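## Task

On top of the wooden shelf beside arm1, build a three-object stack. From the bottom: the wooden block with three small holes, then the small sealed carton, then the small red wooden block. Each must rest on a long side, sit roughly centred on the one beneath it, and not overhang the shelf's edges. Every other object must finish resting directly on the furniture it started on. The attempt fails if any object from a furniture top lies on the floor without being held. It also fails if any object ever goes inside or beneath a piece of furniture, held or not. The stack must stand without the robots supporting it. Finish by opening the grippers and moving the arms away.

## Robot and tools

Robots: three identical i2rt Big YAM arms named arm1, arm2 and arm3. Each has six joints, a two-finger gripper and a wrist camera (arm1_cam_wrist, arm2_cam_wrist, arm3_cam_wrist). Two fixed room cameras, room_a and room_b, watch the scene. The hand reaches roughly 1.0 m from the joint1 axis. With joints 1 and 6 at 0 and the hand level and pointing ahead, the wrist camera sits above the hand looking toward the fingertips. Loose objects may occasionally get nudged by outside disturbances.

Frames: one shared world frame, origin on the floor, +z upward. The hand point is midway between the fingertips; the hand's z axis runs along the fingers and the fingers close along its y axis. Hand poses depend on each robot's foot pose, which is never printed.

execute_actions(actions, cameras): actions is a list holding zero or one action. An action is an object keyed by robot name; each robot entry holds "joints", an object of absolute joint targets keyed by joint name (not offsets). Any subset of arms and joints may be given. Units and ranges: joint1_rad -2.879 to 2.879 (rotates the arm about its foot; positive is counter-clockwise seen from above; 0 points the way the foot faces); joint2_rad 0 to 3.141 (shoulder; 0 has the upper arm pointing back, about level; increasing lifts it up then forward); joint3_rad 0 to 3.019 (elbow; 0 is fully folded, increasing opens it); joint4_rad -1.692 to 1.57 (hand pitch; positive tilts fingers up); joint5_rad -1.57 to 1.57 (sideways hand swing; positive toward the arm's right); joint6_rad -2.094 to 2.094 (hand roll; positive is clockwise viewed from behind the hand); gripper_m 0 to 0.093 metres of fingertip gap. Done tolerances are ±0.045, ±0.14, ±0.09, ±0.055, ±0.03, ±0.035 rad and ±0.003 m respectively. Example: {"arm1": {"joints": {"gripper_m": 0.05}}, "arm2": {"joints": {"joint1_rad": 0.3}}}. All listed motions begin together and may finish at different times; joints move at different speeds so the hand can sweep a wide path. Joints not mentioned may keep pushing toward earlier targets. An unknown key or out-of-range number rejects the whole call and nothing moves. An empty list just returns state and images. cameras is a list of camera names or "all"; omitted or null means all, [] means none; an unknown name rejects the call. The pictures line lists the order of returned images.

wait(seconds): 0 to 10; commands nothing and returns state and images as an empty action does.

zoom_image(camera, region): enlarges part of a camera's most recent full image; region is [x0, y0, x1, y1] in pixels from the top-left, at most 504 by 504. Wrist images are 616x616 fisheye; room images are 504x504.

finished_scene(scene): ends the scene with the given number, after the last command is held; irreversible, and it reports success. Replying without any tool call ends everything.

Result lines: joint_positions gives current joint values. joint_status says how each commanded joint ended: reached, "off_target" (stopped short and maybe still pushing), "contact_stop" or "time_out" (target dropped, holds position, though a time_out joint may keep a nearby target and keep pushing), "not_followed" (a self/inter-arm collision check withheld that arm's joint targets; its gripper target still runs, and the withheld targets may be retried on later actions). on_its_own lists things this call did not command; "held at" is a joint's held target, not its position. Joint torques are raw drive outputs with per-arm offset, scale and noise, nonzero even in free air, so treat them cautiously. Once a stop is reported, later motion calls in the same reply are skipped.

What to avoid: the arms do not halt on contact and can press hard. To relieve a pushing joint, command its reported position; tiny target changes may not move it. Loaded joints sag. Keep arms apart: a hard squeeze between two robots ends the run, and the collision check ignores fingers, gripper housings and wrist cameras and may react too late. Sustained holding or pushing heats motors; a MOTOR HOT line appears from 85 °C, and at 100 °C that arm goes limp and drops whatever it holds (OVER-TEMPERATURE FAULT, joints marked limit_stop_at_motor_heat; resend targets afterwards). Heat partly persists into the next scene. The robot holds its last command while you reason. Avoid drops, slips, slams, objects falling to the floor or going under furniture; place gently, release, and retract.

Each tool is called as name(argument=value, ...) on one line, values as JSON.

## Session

execute_actions(actions=[])

Scene clock: 0.00 s.
Joint torques (N m, as the arm reports them, + toward a larger angle): no reading
arm1.joint_positions: joint1_rad=+0.170 joint2_rad=+0.592 joint3_rad=+1.635 joint4_rad=-1.318 joint5_rad=-0.115 joint6_rad=-0.635 gripper_m=+0.094
arm1.joint_status: not commanded
arm1.hand: x=-1.0397 y=-0.3011 z=+1.4535 quat_wxyz=(-0.303, -0.333, -0.727, +0.519) (m; scene frame)
arm2.joint_positions: joint1_rad=-0.469 joint2_rad=+0.596 joint3_rad=+1.504 joint4_rad=-1.177 joint5_rad=+0.039 joint6_rad=-0.015 gripper_m=+0.094
arm2.joint_status: not commanded
arm2.hand: x=+0.1148 y=-0.1270 z=+1.5472 quat_wxyz=(-0.477, +0.504, -0.617, -0.370) (m; scene frame)
arm3.joint_positions: joint1_rad=-0.164 joint2_rad=+0.381 joint3_rad=+1.541 joint4_rad=-1.211 joint5_rad=+0.024 joint6_rad=-0.157 gripper_m=+0.095
arm3.joint_status: not commanded
arm3.hand: x=+1.0460 y=+0.3958 z=+1.4741 quat_wxyz=(-0.576, -0.296, -0.657, +0.385) (m; scene frame)
pictures: arm1_cam_wrist, arm2_cam_wrist, arm3_cam_wrist, room_a, room_b
Images, in order (width x height): arm1_cam_wrist 616x616, arm2_cam_wrist 616x616, arm3_cam_wrist 616x616, room_a 504x504, room_b 504x504.

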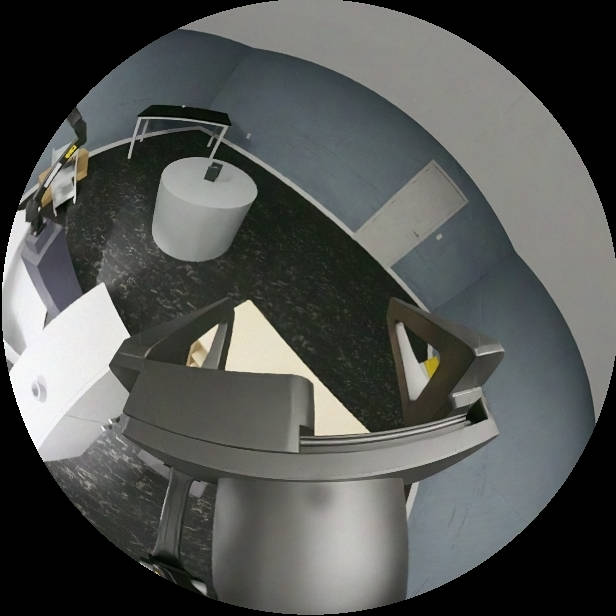

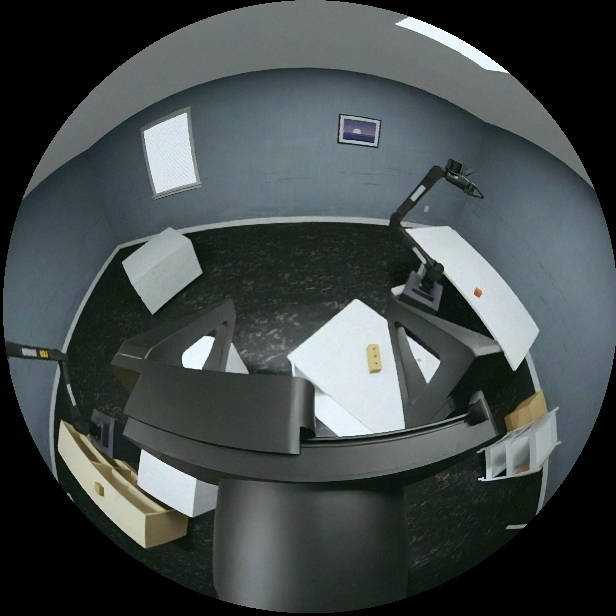

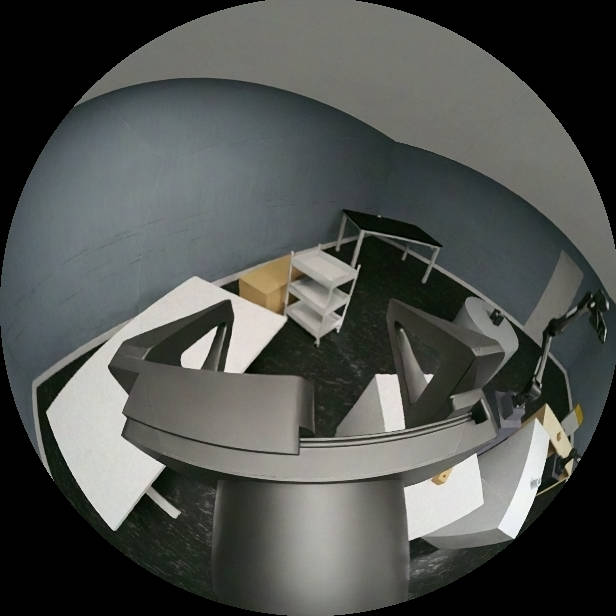

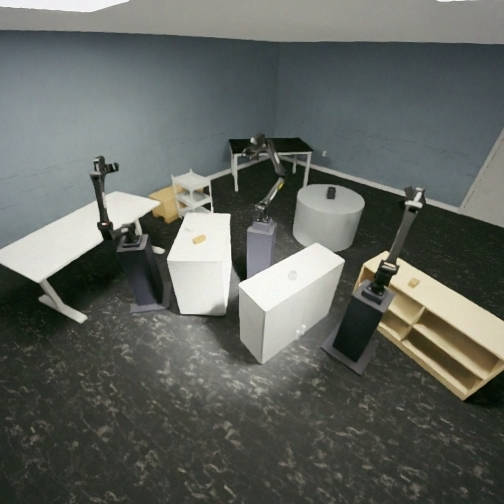

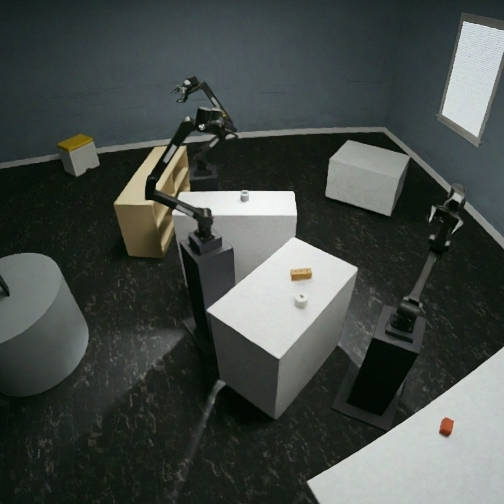

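execute_actions(actions=[{"arm1":{"joints":{"joint1_rad":-0.2,"joint2_rad":1.65,"joint3_rad":1.14,"joint4_rad":-1.04,"joint5_rad":0,"joint6_rad":0}},"arm2":{"joints":{"joint1_rad":-0.99,"joint2_rad":1.97,"joint3_rad":1.67,"joint4_rad":-1.22,"joint5_rad":0,"joint6_rad":0}},"arm3":{"joints":{"joint1_rad":0.73,"joint2_rad":1.83,"joint3_rad":1.5,"joint4_rad":-1.21,"joint5_rad":0,"joint6_rad":0}}}])

Scene clock: 26.60 s.
Joint torques (N m, as the arm reports them, + toward a larger angle): arm1=[ -0.32 -10.39  11.67   0.64   0.1    0.03] | arm2=[ -0.09 -17.92   7.85  -0.41   0.     0.2 ] | arm3=[ -0.99 -18.21  10.5   -0.13   0.13   0.11]
arm1.joint_positions: joint1_rad=-0.198 joint2_rad=+1.635 joint3_rad=+1.117 joint4_rad=-1.045 joint5_rad=-0.002 joint6_rad=-0.008 gripper_m=+0.094
arm1.joint_status: all done
arm1.hand: x=-1.2308 y=-0.5372 z=+0.8608 quat_wxyz=(+0.003, -0.827, -0.562, +0.005) (m; scene frame)
arm2.joint_positions: joint1_rad=-0.992 joint2_rad=+1.982 joint3_rad=+1.658 joint4_rad=-1.206 joint5_rad=+0.001 joint6_rad=-0.009 gripper_m=+0.094
arm2.joint_status: all done
arm2.hand: x=+0.4621 y=+0.1173 z=+0.9934 quat_wxyz=(-0.017, +0.422, -0.907, -0.006) (m; scene frame)
arm3.joint_positions: joint1_rad=+0.740 joint2_rad=+1.832 joint3_rad=+1.494 joint4_rad=-1.211 joint5_rad=+0.000 joint6_rad=-0.011 gripper_m=+0.095
arm3.joint_status: all done
arm3.hand: x=+1.5470 y=+0.4222 z=+0.9079 quat_wxyz=(-0.011, -0.036, -0.999, +0.008) (m; scene frame)
pictures: arm1_cam_wrist, arm2_cam_wrist, arm3_cam_wrist, room_a, room_b
Images, in order (width x height): arm1_cam_wrist 616x616, arm2_cam_wrist 616x616, arm3_cam_wrist 616x616, room_a 504x504, room_b 504x504.

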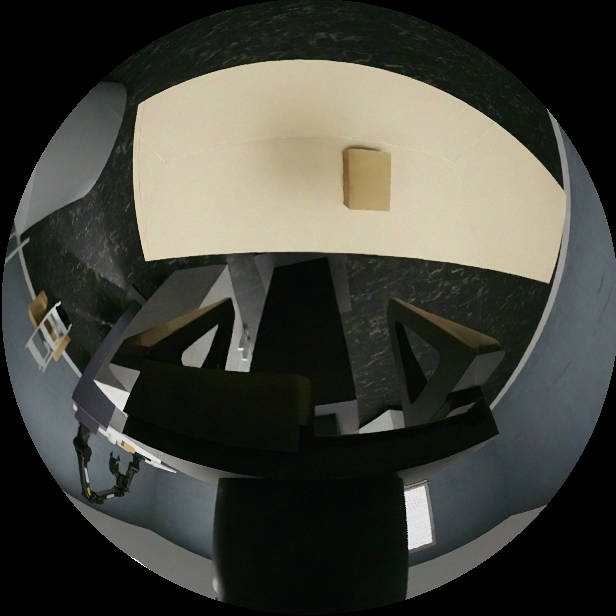

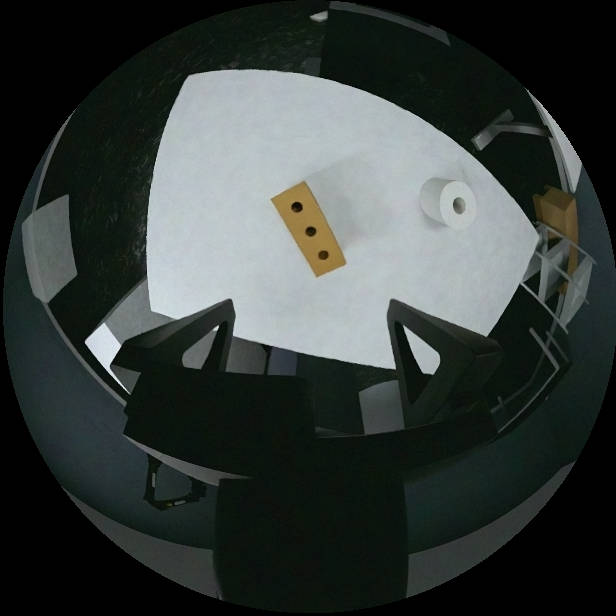

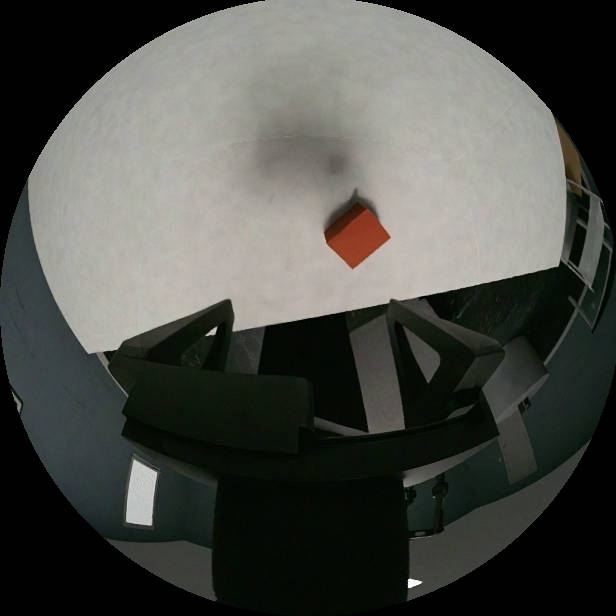

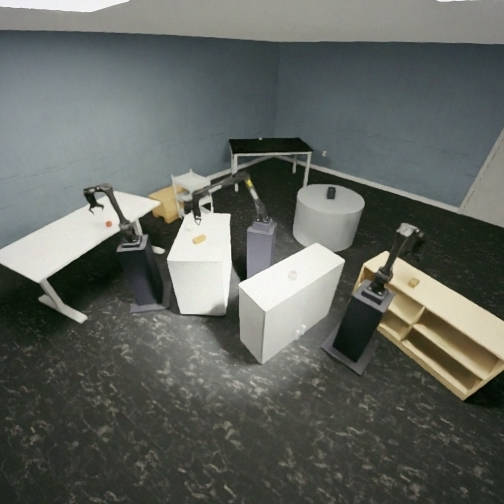

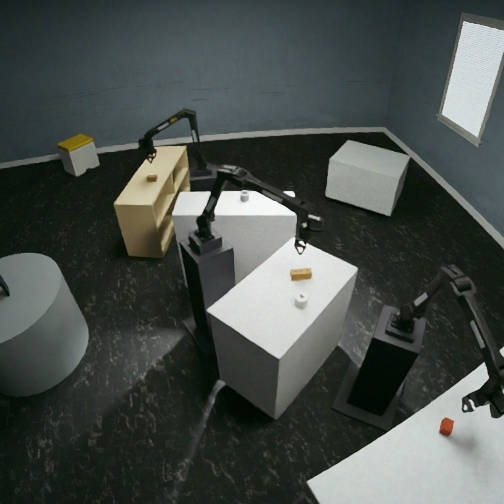

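zoom_image(camera="arm2_cam_wrist", region=[240, 160, 380, 300])

zoom_image(camera="arm3_cam_wrist", region=[290, 170, 430, 310])

zoom_image(camera="arm1_cam_wrist", region=[300, 110, 440, 250])

Region (240, 160, 380, 300) of arm2_cam_wrist's 616x616 image, scaled by 3.600, with more detail than that image has.

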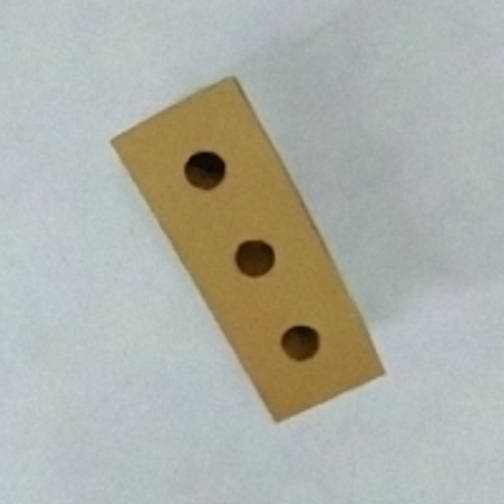

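Region (290, 170, 430, 310) of arm3_cam_wrist's 616x616 image, scaled by 3.600, with more detail than that image has.

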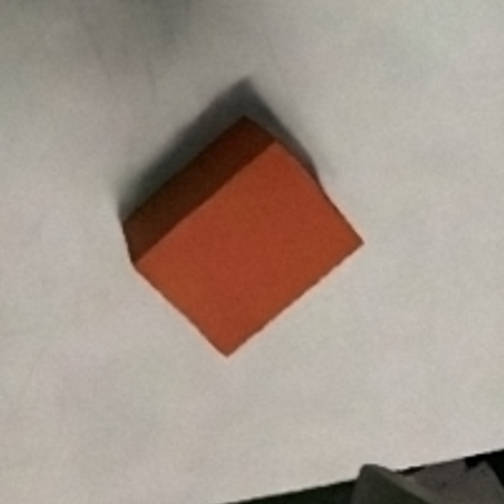

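Region (300, 110, 440, 250) of arm1_cam_wrist's 616x616 image, scaled by 3.600, with more detail than that image has.

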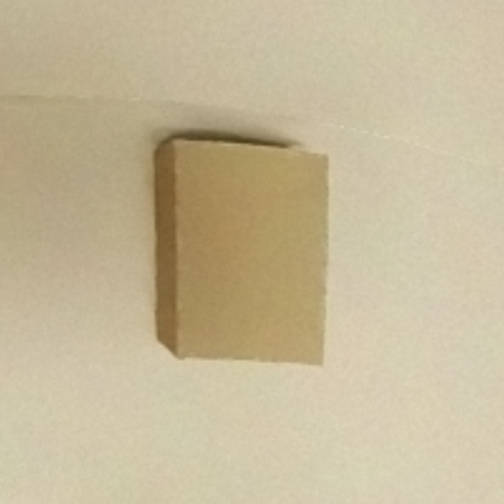

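execute_actions(actions=[{"arm1":{"joints":{"joint1_rad":1.7,"joint2_rad":1.68,"joint3_rad":1.62,"joint4_rad":-1.48}},"arm2":{"joints":{"joint2_rad":2.21,"joint3_rad":1.62,"joint4_rad":-0.935,"joint6_rad":-0.49}},"arm3":{"joints":{"joint1_rad":0.635,"joint2_rad":1.95,"joint3_rad":1.39,"joint4_rad":-0.985,"joint6_rad":0.685}}}], cameras=["arm1_cam_wrist","arm2_cam_wrist","arm3_cam_wrist"])

Scene clock: 91.33 s.
Joint torques (N m, as the arm reports them, + toward a larger angle): arm1=[ -0.57 -13.77  13.03  -0.12   0.02   0.01] | arm2=[  0.03 -20.03   6.66   1.02  -0.07  -0.01] | arm3=[  0.62 -20.59   9.13   0.2    0.19   0.11]
arm1.joint_positions: joint1_rad=+1.709 joint2_rad=+1.682 joint3_rad=+1.595 joint4_rad=-1.467 joint5_rad=+0.000 joint6_rad=-0.006 gripper_m=+0.094
arm1.joint_status: all done
arm1.hand: x=-0.5452 y=-0.1498 z=+1.0081 quat_wxyz=(-0.003, -0.022, -1.000, -0.004) (m; scene frame)
arm2.joint_positions: joint1_rad=-0.992 joint2_rad=+2.238 joint3_rad=+1.610 joint4_rad=-0.952 joint5_rad=+0.001 joint6_rad=-0.481 gripper_m=+0.094
arm2.joint_status: all done
arm2.hand: x=+0.4674 y=+0.1229 z=+0.8257 quat_wxyz=(+0.007, +0.622, -0.783, +0.003) (m; scene frame)
arm3.joint_positions: joint1_rad=+0.625 joint2_rad=+1.972 joint3_rad=+1.385 joint4_rad=-0.997 joint5_rad=+0.000 joint6_rad=+0.673 gripper_m=+0.095
arm3.joint_status: all done
arm3.hand: x=+1.5342 y=+0.3583 z=+0.7979 quat_wxyz=(+0.003, -0.423, -0.906, +0.008) (m; scene frame)
pictures: arm1_cam_wrist, arm2_cam_wrist, arm3_cam_wrist
Images, in order (width x height): arm1_cam_wrist 616x616, arm2_cam_wrist 616x616, arm3_cam_wrist 616x616.

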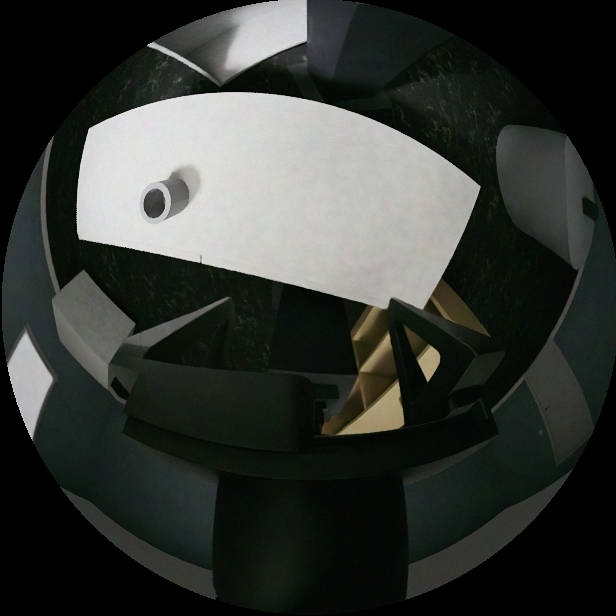

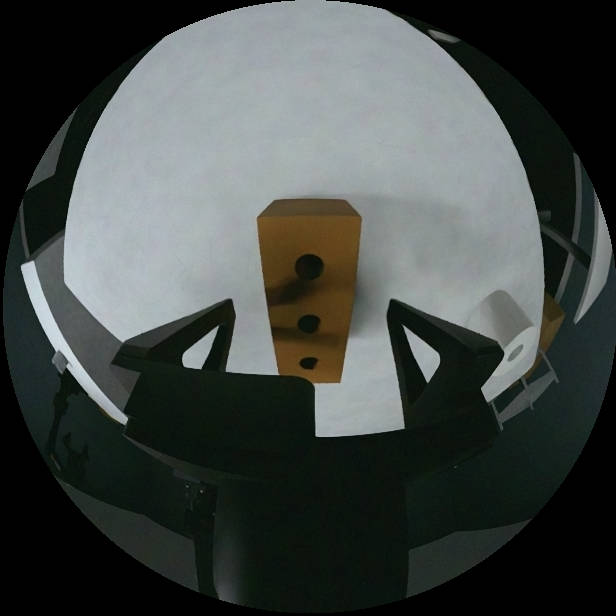

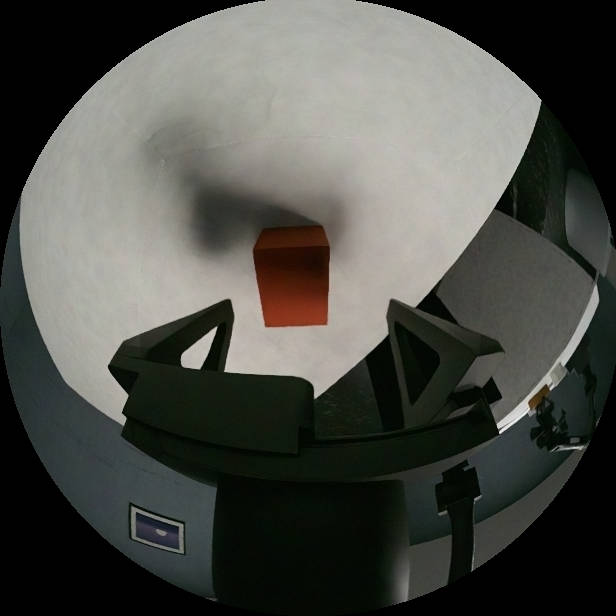

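execute_actions(actions=[{"arm1":{"joints":{"joint1_rad":0.75}},"arm2":{"joints":{"joint2_rad":2.275,"joint4_rad":-0.91}},"arm3":{"joints":{"joint1_rad":0.648,"joint2_rad":2.035,"joint4_rad":-0.92}}}], cameras=["arm2_cam_wrist","arm3_cam_wrist"])

Scene clock: 110.10 s.
Joint torques (N m, as the arm reports them, + toward a larger angle): arm1=[  0.56 -13.9   13.04  -0.14  -0.03   0.01] | arm2=[ -0.3  -17.2    6.6    0.71  -0.08  -0.02] | arm3=[  0.48 -18.96   8.77   0.2    0.19   0.11]
arm1.joint_positions: joint1_rad=+0.741 joint2_rad=+1.682 joint3_rad=+1.595 joint4_rad=-1.467 joint5_rad=+0.001 joint6_rad=-0.005 gripper_m=+0.094
arm1.joint_status: all done
arm1.hand: x=-0.7900 y=-0.5632 z=+1.0072 quat_wxyz=(-0.001, -0.485, -0.875, +0.004) (m; scene frame)
arm2.joint_positions: joint1_rad=-0.992 joint2_rad=+2.264 joint3_rad=+1.610 joint4_rad=-0.926 joint5_rad=+0.001 joint6_rad=-0.481 gripper_m=+0.094
arm2.joint_status: all done
arm2.hand: x=+0.4677 y=+0.1233 z=+0.8102 quat_wxyz=(+0.007, +0.622, -0.783, +0.003) (m; scene frame)
arm3.joint_positions: joint1_rad=+0.639 joint2_rad=+2.032 joint3_rad=+1.385 joint4_rad=-0.931 joint5_rad=+0.000 joint6_rad=+0.674 gripper_m=+0.095
arm3.joint_status: all done
arm3.hand: x=+1.5427 y=+0.3646 z=+0.7660 quat_wxyz=(+0.001, -0.416, -0.909, +0.008) (m; scene frame)
pictures: arm2_cam_wrist, arm3_cam_wrist
Images, in order (width x height): arm2_cam_wrist 616x616, arm3_cam_wrist 616x616.

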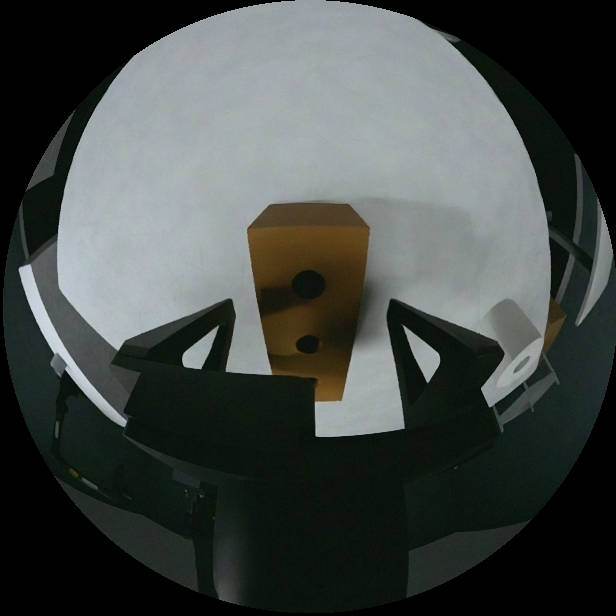

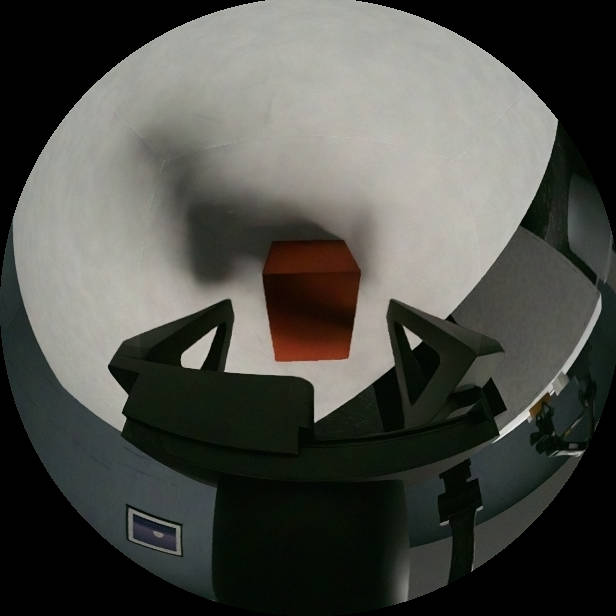

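execute_actions(actions=[{"arm2":{"joints":{"gripper_m":0.025}},"arm3":{"joints":{"gripper_m":0.025}}}], cameras=[])

execute_actions(actions=[{"arm2":{"joints":{"joint2_rad":2.08,"joint4_rad":-1.1}},"arm3":{"joints":{"joint2_rad":1.7,"joint4_rad":-1.25}}}], cameras=["arm2_cam_wrist","arm3_cam_wrist"])

Scene clock: 118.70 s.
Joint torques (N m, as the arm reports them, + toward a larger angle): arm1=[  0.66 -13.87  13.04  -0.14  -0.03   0.01] | arm2=[  0.16 -17.78   6.5    0.97  -0.05   0.02] | arm3=[  0.49 -19.02   8.79   0.19   0.19   0.11]
arm1.joint_positions: joint1_rad=+0.741 joint2_rad=+1.682 joint3_rad=+1.595 joint4_rad=-1.467 joint5_rad=+0.001 joint6_rad=-0.005 gripper_m=+0.094
arm1.joint_status: not commanded
arm1.hand: x=-0.7900 y=-0.5632 z=+1.0072 quat_wxyz=(-0.001, -0.485, -0.875, +0.004) (m; scene frame)
arm2.joint_positions: joint1_rad=-0.992 joint2_rad=+2.264 joint3_rad=+1.610 joint4_rad=-0.925 joint5_rad=+0.000 joint6_rad=-0.481 gripper_m=+0.044
arm2.joint_status: gripper_m off_target (ended at +0.044, target +0.025)
arm2.hand: x=+0.4678 y=+0.1235 z=+0.8102 quat_wxyz=(+0.007, +0.622, -0.783, +0.002) (m; scene frame)
arm3.joint_positions: joint1_rad=+0.639 joint2_rad=+2.032 joint3_rad=+1.385 joint4_rad=-0.931 joint5_rad=+0.000 joint6_rad=+0.674 gripper_m=+0.045
arm3.joint_status: gripper_m off_target (ended at +0.045, target +0.025)
arm3.hand: x=+1.5428 y=+0.3646 z=+0.7660 quat_wxyz=(+0.000, -0.416, -0.909, +0.008) (m; scene frame)
pictures: none
No camera images: the call's "cameras" was empty. Leave "cameras" out to get every camera's image.

Scene clock: 120.07 s.
Joint torques (N m, as the arm reports them, + toward a larger angle): arm1=[  0.7  -13.86  13.05  -0.14  -0.04   0.01] | arm2=[ -0.35 -17.38   7.37  -0.58   0.     0.02] | arm3=[  0.53 -15.99  10.53  -0.47   0.19   0.1 ]
arm1.joint_positions: joint1_rad=+0.741 joint2_rad=+1.682 joint3_rad=+1.595 joint4_rad=-1.467 joint5_rad=+0.001 joint6_rad=-0.005 gripper_m=+0.094
arm1.joint_status: not commanded
arm1.hand: x=-0.7900 y=-0.5632 z=+1.0072 quat_wxyz=(-0.001, -0.485, -0.875, +0.004) (m; scene frame)
arm2.joint_positions: joint1_rad=-0.992 joint2_rad=+2.081 joint3_rad=+1.610 joint4_rad=-1.085 joint5_rad=+0.000 joint6_rad=-0.481 gripper_m=+0.044
arm2.joint_status: all done
arm2.hand: x=+0.4634 y=+0.1186 z=+0.9186 quat_wxyz=(-0.005, +0.622, -0.783, +0.000) (m; scene frame)
arm3.joint_positions: joint1_rad=+0.639 joint2_rad=+1.699 joint3_rad=+1.384 joint4_rad=-1.241 joint5_rad=+0.000 joint6_rad=+0.674 gripper_m=+0.045
arm3.joint_status: all done
arm3.hand: x=+1.4937 y=+0.3762 z=+0.9358 quat_wxyz=(-0.010, -0.416, -0.909, +0.005) (m; scene frame)
pictures: arm2_cam_wrist, arm3_cam_wrist
Images, in order (width x height): arm2_cam_wrist 616x616, arm3_cam_wrist 616x616.

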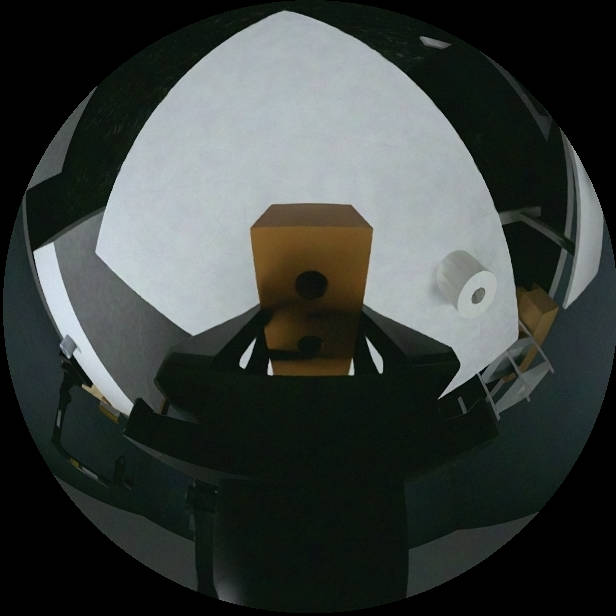

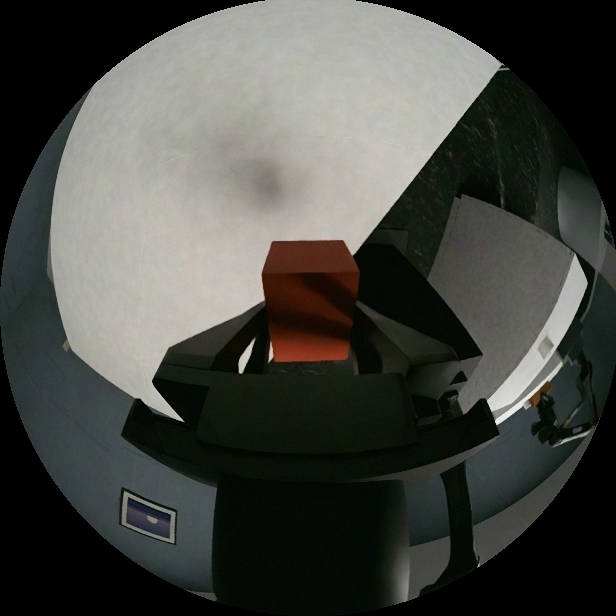

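execute_actions(actions=[{"arm2":{"joints":{"joint1_rad":1.0,"joint6_rad":0,"joint2_rad":2.1}},"arm3":{"joints":{"joint1_rad":-1.735,"joint2_rad":2.04,"joint3_rad":1.84,"joint4_rad":-1.32,"joint6_rad":-0.3}}}], cameras=["arm2_cam_wrist","arm3_cam_wrist","room_a"])

Scene clock: 137.33 s.
Joint torques (N m, as the arm reports them, + toward a larger angle): arm1=[  0.68 -13.86  13.03  -0.14  -0.04   0.02] | arm2=[ -0.07 -18.28   7.25  -0.51   0.07   0.21] | arm3=[  1.   -23.88  13.04  -0.41  -0.01  -0.15]
arm1.joint_positions: joint1_rad=+0.741 joint2_rad=+1.682 joint3_rad=+1.595 joint4_rad=-1.467 joint5_rad=+0.001 joint6_rad=-0.005 gripper_m=+0.094
arm1.joint_status: not commanded
arm1.hand: x=-0.7900 y=-0.5632 z=+1.0072 quat_wxyz=(-0.001, -0.485, -0.875, +0.004) (m; scene frame)
arm2.joint_positions: joint1_rad=+1.002 joint2_rad=+2.102 joint3_rad=+1.610 joint4_rad=-1.085 joint5_rad=-0.002 joint6_rad=-0.009 gripper_m=+0.044
arm2.joint_status: all done
arm2.hand: x=-0.5165 y=-0.1728 z=+0.9099 quat_wxyz=(+0.004, +0.990, -0.138, +0.002) (m; scene frame)
arm3.joint_positions: joint1_rad=-1.741 joint2_rad=+2.072 joint3_rad=+1.808 joint4_rad=-1.313 joint5_rad=+0.002 joint6_rad=-0.288 gripper_m=+0.045
arm3.joint_status: all done
arm3.hand: x=+0.4689 y=+0.1251 z=+0.8907 quat_wxyz=(-0.005, -0.908, -0.419, +0.000) (m; scene frame)
pictures: arm2_cam_wrist, arm3_cam_wrist, room_a
Images, in order (width x height): arm2_cam_wrist 616x616, arm3_cam_wrist 616x616, room_a 504x504.

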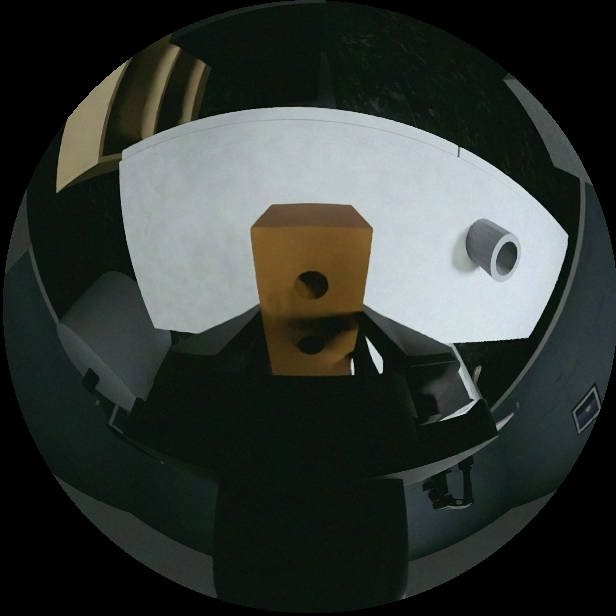

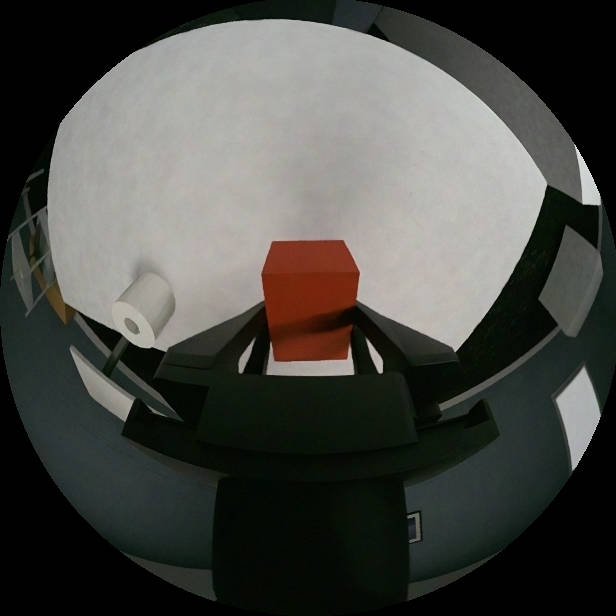

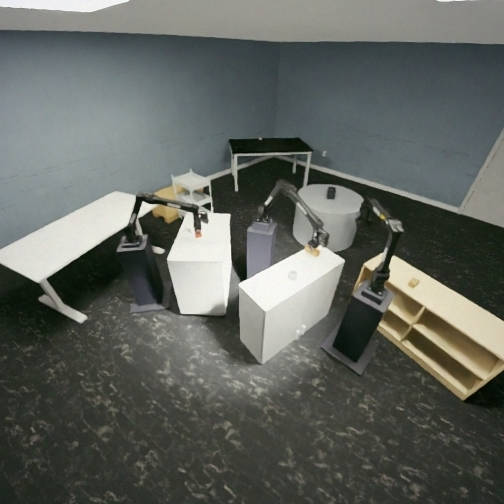

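execute_actions(actions=[{"arm2":{"joints":{"joint2_rad":2.29,"joint4_rad":-0.865}},"arm3":{"joints":{"joint2_rad":2.17,"joint4_rad":-1.205}}}], cameras=[])

Scene clock: 147.77 s.
Joint torques (N m, as the arm reports them, + toward a larger angle): arm1=[  0.66 -13.88  13.04  -0.14  -0.04   0.02] | arm2=[ -0.44 -19.73   6.5    1.27   0.11   0.2 ] | arm3=[  0.77 -22.44  12.66   0.19   0.06  -0.14]
arm1.joint_positions: joint1_rad=+0.741 joint2_rad=+1.682 joint3_rad=+1.595 joint4_rad=-1.467 joint5_rad=+0.001 joint6_rad=-0.005 gripper_m=+0.094
arm1.joint_status: not commanded
arm1.hand: x=-0.7900 y=-0.5632 z=+1.0072 quat_wxyz=(-0.001, -0.485, -0.875, +0.004) (m; scene frame)
arm2.joint_positions: joint1_rad=+1.002 joint2_rad=+2.303 joint3_rad=+1.610 joint4_rad=-0.890 joint5_rad=-0.002 joint6_rad=-0.008 gripper_m=+0.044
arm2.joint_status: all done
arm2.hand: x=-0.5254 y=-0.1709 z=+0.7903 quat_wxyz=(+0.005, +0.990, -0.138, +0.005) (m; scene frame)
arm3.joint_positions: joint1_rad=-1.741 joint2_rad=+2.173 joint3_rad=+1.808 joint4_rad=-1.214 joint5_rad=+0.000 joint6_rad=-0.289 gripper_m=+0.045
arm3.joint_status: all done
arm3.hand: x=+0.4556 y=+0.1146 z=+0.8284 quat_wxyz=(-0.006, -0.908, -0.420, -0.001) (m; scene frame)
pictures: none
No camera images: the call's "cameras" was empty. Leave "cameras" out to get every camera's image.

execute_actions(actions=[{"arm2":{"joints":{"joint2_rad":2.335}},"arm3":{"joints":{"joint2_rad":2.22}}}], cameras=["arm2_cam_wrist","arm3_cam_wrist"])

Scene clock: 153.73 s.
Joint torques (N m, as the arm reports them, + toward a larger angle): arm1=[  0.66 -13.9   13.05  -0.15  -0.04   0.02] | arm2=[ -0.26 -16.62   6.38   1.46   0.09   0.19] | arm3=[  0.78 -18.88  12.69   0.15   0.06  -0.14]
arm1.joint_positions: joint1_rad=+0.741 joint2_rad=+1.682 joint3_rad=+1.595 joint4_rad=-1.467 joint5_rad=+0.001 joint6_rad=-0.005 gripper_m=+0.094
arm1.joint_status: not commanded
arm1.hand: x=-0.7900 y=-0.5632 z=+1.0072 quat_wxyz=(-0.001, -0.485, -0.875, +0.004) (m; scene frame)
arm2.joint_positions: joint1_rad=+1.002 joint2_rad=+2.303 joint3_rad=+1.610 joint4_rad=-0.890 joint5_rad=-0.002 joint6_rad=-0.008 gripper_m=+0.044
arm2.joint_status: all done
arm2.hand: x=-0.5254 y=-0.1709 z=+0.7903 quat_wxyz=(+0.005, +0.990, -0.138, +0.005) (m; scene frame)
arm3.joint_positions: joint1_rad=-1.741 joint2_rad=+2.174 joint3_rad=+1.808 joint4_rad=-1.214 joint5_rad=+0.000 joint6_rad=-0.289 gripper_m=+0.045
arm3.joint_status: all done
arm3.hand: x=+0.4557 y=+0.1146 z=+0.8277 quat_wxyz=(-0.006, -0.908, -0.420, -0.002) (m; scene frame)
pictures: arm2_cam_wrist, arm3_cam_wrist
Images, in order (width x height): arm2_cam_wrist 616x616, arm3_cam_wrist 616x616.

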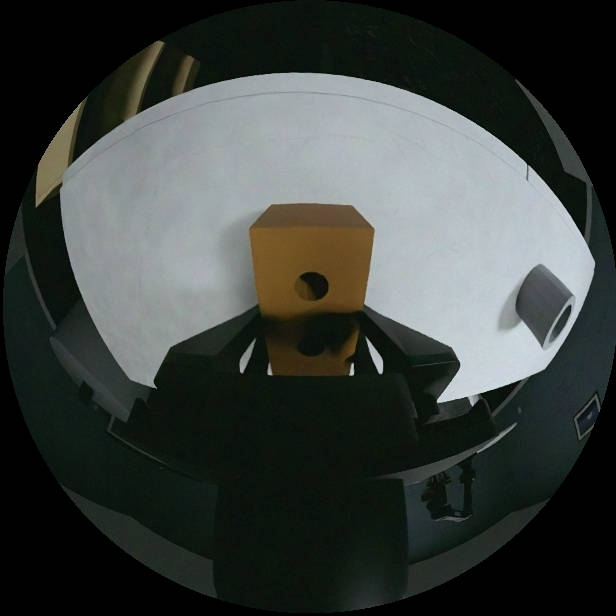

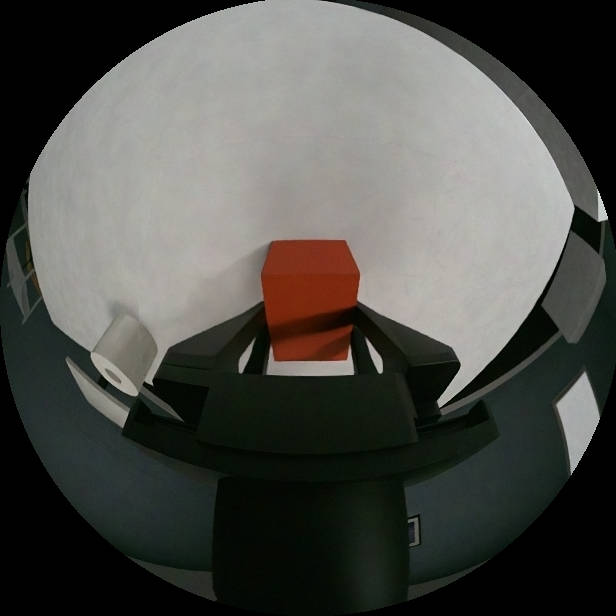

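execute_actions(actions=[{"arm2":{"joints":{"joint2_rad":2.29,"gripper_m":0.093}},"arm3":{"joints":{"joint2_rad":2.16,"gripper_m":0.093}}}], cameras=[])

execute_actions(actions=[{"arm2":{"joints":{"joint2_rad":2.07,"joint4_rad":-1.1}},"arm3":{"joints":{"joint2_rad":1.5,"joint3_rad":1.45,"joint4_rad":-1.5}}}], cameras=["arm2_cam_wrist","arm3_cam_wrist"])

Scene clock: 161.97 s.
Joint torques (N m, as the arm reports them, + toward a larger angle): arm1=[  0.66 -13.88  13.04  -0.13  -0.04   0.01] | arm2=[ -0.24 -19.89   6.45   1.05   0.07   0.17] | arm3=[  0.79 -23.33  12.65   0.14   0.06  -0.14]
arm1.joint_positions: joint1_rad=+0.741 joint2_rad=+1.682 joint3_rad=+1.595 joint4_rad=-1.467 joint5_rad=+0.001 joint6_rad=-0.005 gripper_m=+0.094
arm1.joint_status: not commanded
arm1.hand: x=-0.7900 y=-0.5632 z=+1.0072 quat_wxyz=(-0.001, -0.485, -0.875, +0.004) (m; scene frame)
arm2.joint_positions: joint1_rad=+1.002 joint2_rad=+2.303 joint3_rad=+1.610 joint4_rad=-0.882 joint5_rad=-0.002 joint6_rad=-0.008 gripper_m=+0.093
arm2.joint_status: all done
arm2.hand: x=-0.5272 y=-0.1704 z=+0.7903 quat_wxyz=(+0.004, +0.990, -0.138, +0.002) (m; scene frame)
arm3.joint_positions: joint1_rad=-1.741 joint2_rad=+2.174 joint3_rad=+1.808 joint4_rad=-1.214 joint5_rad=+0.001 joint6_rad=-0.289 gripper_m=+0.093
arm3.joint_status: all done
arm3.hand: x=+0.4556 y=+0.1147 z=+0.8277 quat_wxyz=(-0.005, -0.908, -0.420, -0.002) (m; scene frame)
pictures: none
No camera images: the call's "cameras" was empty. Leave "cameras" out to get every camera's image.

Scene clock: 163.53 s.
Joint torques (N m, as the arm reports them, + toward a larger angle): arm1=[  0.67 -13.87  13.04  -0.15  -0.04   0.02] | arm2=[  0.14 -16.65   7.39  -0.3    0.07   0.15] | arm3=[  0.67 -13.06   9.97  -0.36   0.06  -0.14]
arm1.joint_positions: joint1_rad=+0.741 joint2_rad=+1.682 joint3_rad=+1.595 joint4_rad=-1.467 joint5_rad=+0.001 joint6_rad=-0.005 gripper_m=+0.094
arm1.joint_status: not commanded
arm1.hand: x=-0.7900 y=-0.5632 z=+1.0072 quat_wxyz=(-0.001, -0.485, -0.875, +0.004) (m; scene frame)
arm2.joint_positions: joint1_rad=+1.002 joint2_rad=+2.059 joint3_rad=+1.610 joint4_rad=-1.085 joint5_rad=-0.002 joint6_rad=-0.008 gripper_m=+0.093
arm2.joint_status: all done
arm2.hand: x=-0.5214 y=-0.1712 z=+0.9348 quat_wxyz=(+0.001, +0.990, -0.138, -0.019) (m; scene frame)
arm3.joint_positions: joint1_rad=-1.741 joint2_rad=+1.493 joint3_rad=+1.457 joint4_rad=-1.492 joint5_rad=+0.001 joint6_rad=-0.289 gripper_m=+0.093
arm3.joint_status: all done
arm3.hand: x=+0.6187 y=+0.2243 z=+1.0585 quat_wxyz=(-0.009, -0.907, -0.420, +0.024) (m; scene frame)
pictures: arm2_cam_wrist, arm3_cam_wrist
Images, in order (width x height): arm2_cam_wrist 616x616, arm3_cam_wrist 616x616.

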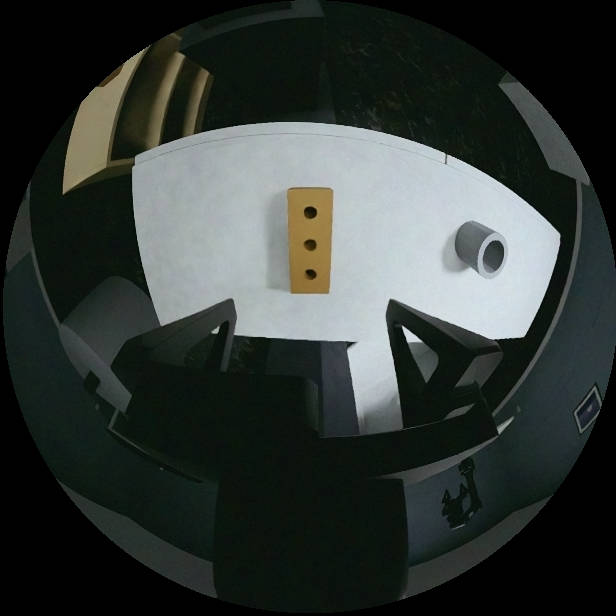

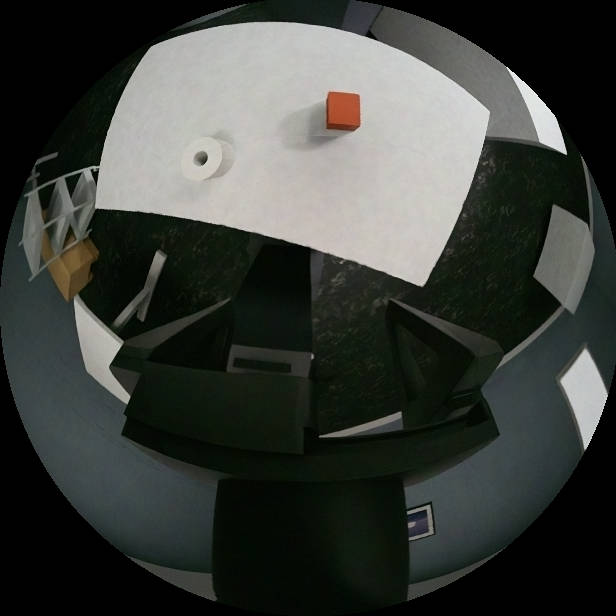

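execute_actions(actions=[{"arm1":{"joints":{"joint1_rad":1.683,"joint2_rad":1.83,"joint3_rad":1.40,"joint4_rad":-1.10,"joint6_rad":0.225}},"arm2":{"joints":{"joint1_rad":-0.984,"joint2_rad":2.095,"joint3_rad":1.555,"joint4_rad":-1.0}},"arm3":{"joints":{"joint1_rad":-0.4,"joint2_rad":1.0,"joint3_rad":1.1}}}], cameras=["arm1_cam_wrist","arm2_cam_wrist"])

Scene clock: 191.17 s.
Joint torques (N m, as the arm reports them, + toward a larger angle): arm1=[ -0.61 -15.42  10.99   0.76   0.11   0.03] | arm2=[  0.03 -18.06   5.72   0.53   0.     0.16] | arm3=[ 0.46 -5.47  9.99 -0.09  0.12 -0.12]
arm1.joint_positions: joint1_rad=+1.693 joint2_rad=+1.835 joint3_rad=+1.388 joint4_rad=-1.108 joint5_rad=-0.002 joint6_rad=+0.217 gripper_m=+0.094
arm1.joint_status: all done
arm1.hand: x=-0.5288 y=-0.1577 z=+0.8550 quat_wxyz=(-0.002, -0.141, -0.990, -0.005) (m; scene frame)
arm2.joint_positions: joint1_rad=-0.987 joint2_rad=+2.092 joint3_rad=+1.565 joint4_rad=-1.003 joint5_rad=+0.000 joint6_rad=-0.007 gripper_m=+0.093
arm2.joint_status: all done
arm2.hand: x=+0.4605 y=+0.1201 z=+0.8970 quat_wxyz=(-0.016, +0.423, -0.906, -0.007) (m; scene frame)
arm3.joint_positions: joint1_rad=-0.405 joint2_rad=+0.993 joint3_rad=+1.108 joint4_rad=-1.492 joint5_rad=-0.001 joint6_rad=-0.290 gripper_m=+0.093
arm3.joint_status: all done
arm3.hand: x=+1.0979 y=+0.1898 z=+1.0928 quat_wxyz=(-0.074, -0.449, -0.887, +0.073) (m; scene frame)
pictures: arm1_cam_wrist, arm2_cam_wrist
Images, in order (width x height): arm1_cam_wrist 616x616, arm2_cam_wrist 616x616.

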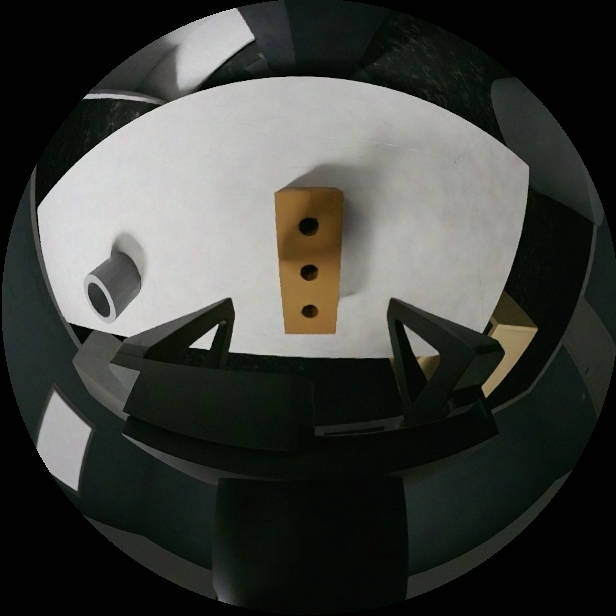

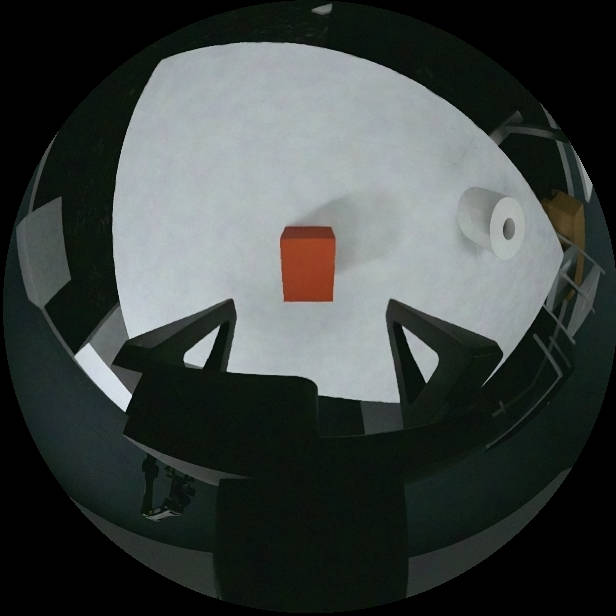

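execute_actions(actions=[{"arm1":{"joints":{"joint2_rad":1.93,"joint3_rad":1.33,"joint4_rad":-0.945}},"arm2":{"joints":{"joint2_rad":2.215,"joint3_rad":1.535,"joint4_rad":-0.86}}}], cameras=["arm1_cam_wrist","arm2_cam_wrist"])

Scene clock: 205.10 s.
Joint torques (N m, as the arm reports them, + toward a larger angle): arm1=[ -0.6  -15.11   9.53   0.97   0.11   0.03] | arm2=[ -0.1  -18.6    5.9    0.85   0.02   0.15] | arm3=[ 0.43 -5.5   9.99 -0.09  0.12 -0.12]
arm1.joint_positions: joint1_rad=+1.693 joint2_rad=+1.927 joint3_rad=+1.325 joint4_rad=-0.959 joint5_rad=-0.002 joint6_rad=+0.217 gripper_m=+0.094
arm1.joint_status: all done
arm1.hand: x=-0.5294 y=-0.1571 z=+0.7869 quat_wxyz=(+0.001, -0.141, -0.990, -0.005) (m; scene frame)
arm2.joint_positions: joint1_rad=-0.987 joint2_rad=+2.230 joint3_rad=+1.533 joint4_rad=-0.876 joint5_rad=+0.000 joint6_rad=-0.007 gripper_m=+0.093
arm2.joint_status: all done
arm2.hand: x=+0.4542 y=+0.1124 z=+0.8072 quat_wxyz=(+0.003, +0.423, -0.906, +0.002) (m; scene frame)
arm3.joint_positions: joint1_rad=-0.405 joint2_rad=+0.993 joint3_rad=+1.108 joint4_rad=-1.492 joint5_rad=-0.001 joint6_rad=-0.290 gripper_m=+0.093
arm3.joint_status: not commanded
arm3.hand: x=+1.0979 y=+0.1898 z=+1.0928 quat_wxyz=(-0.074, -0.449, -0.887, +0.073) (m; scene frame)
pictures: arm1_cam_wrist, arm2_cam_wrist
Images, in order (width x height): arm1_cam_wrist 616x616, arm2_cam_wrist 616x616.

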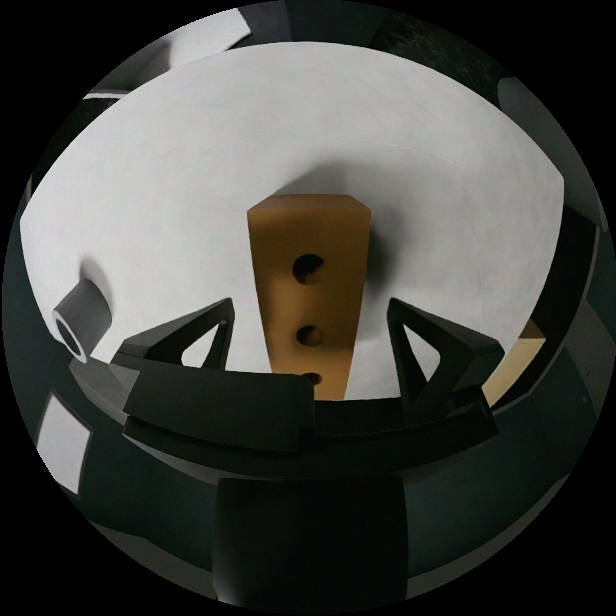

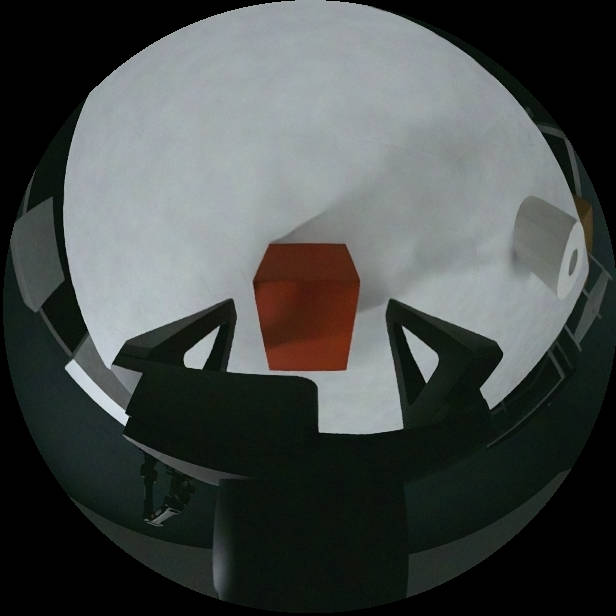

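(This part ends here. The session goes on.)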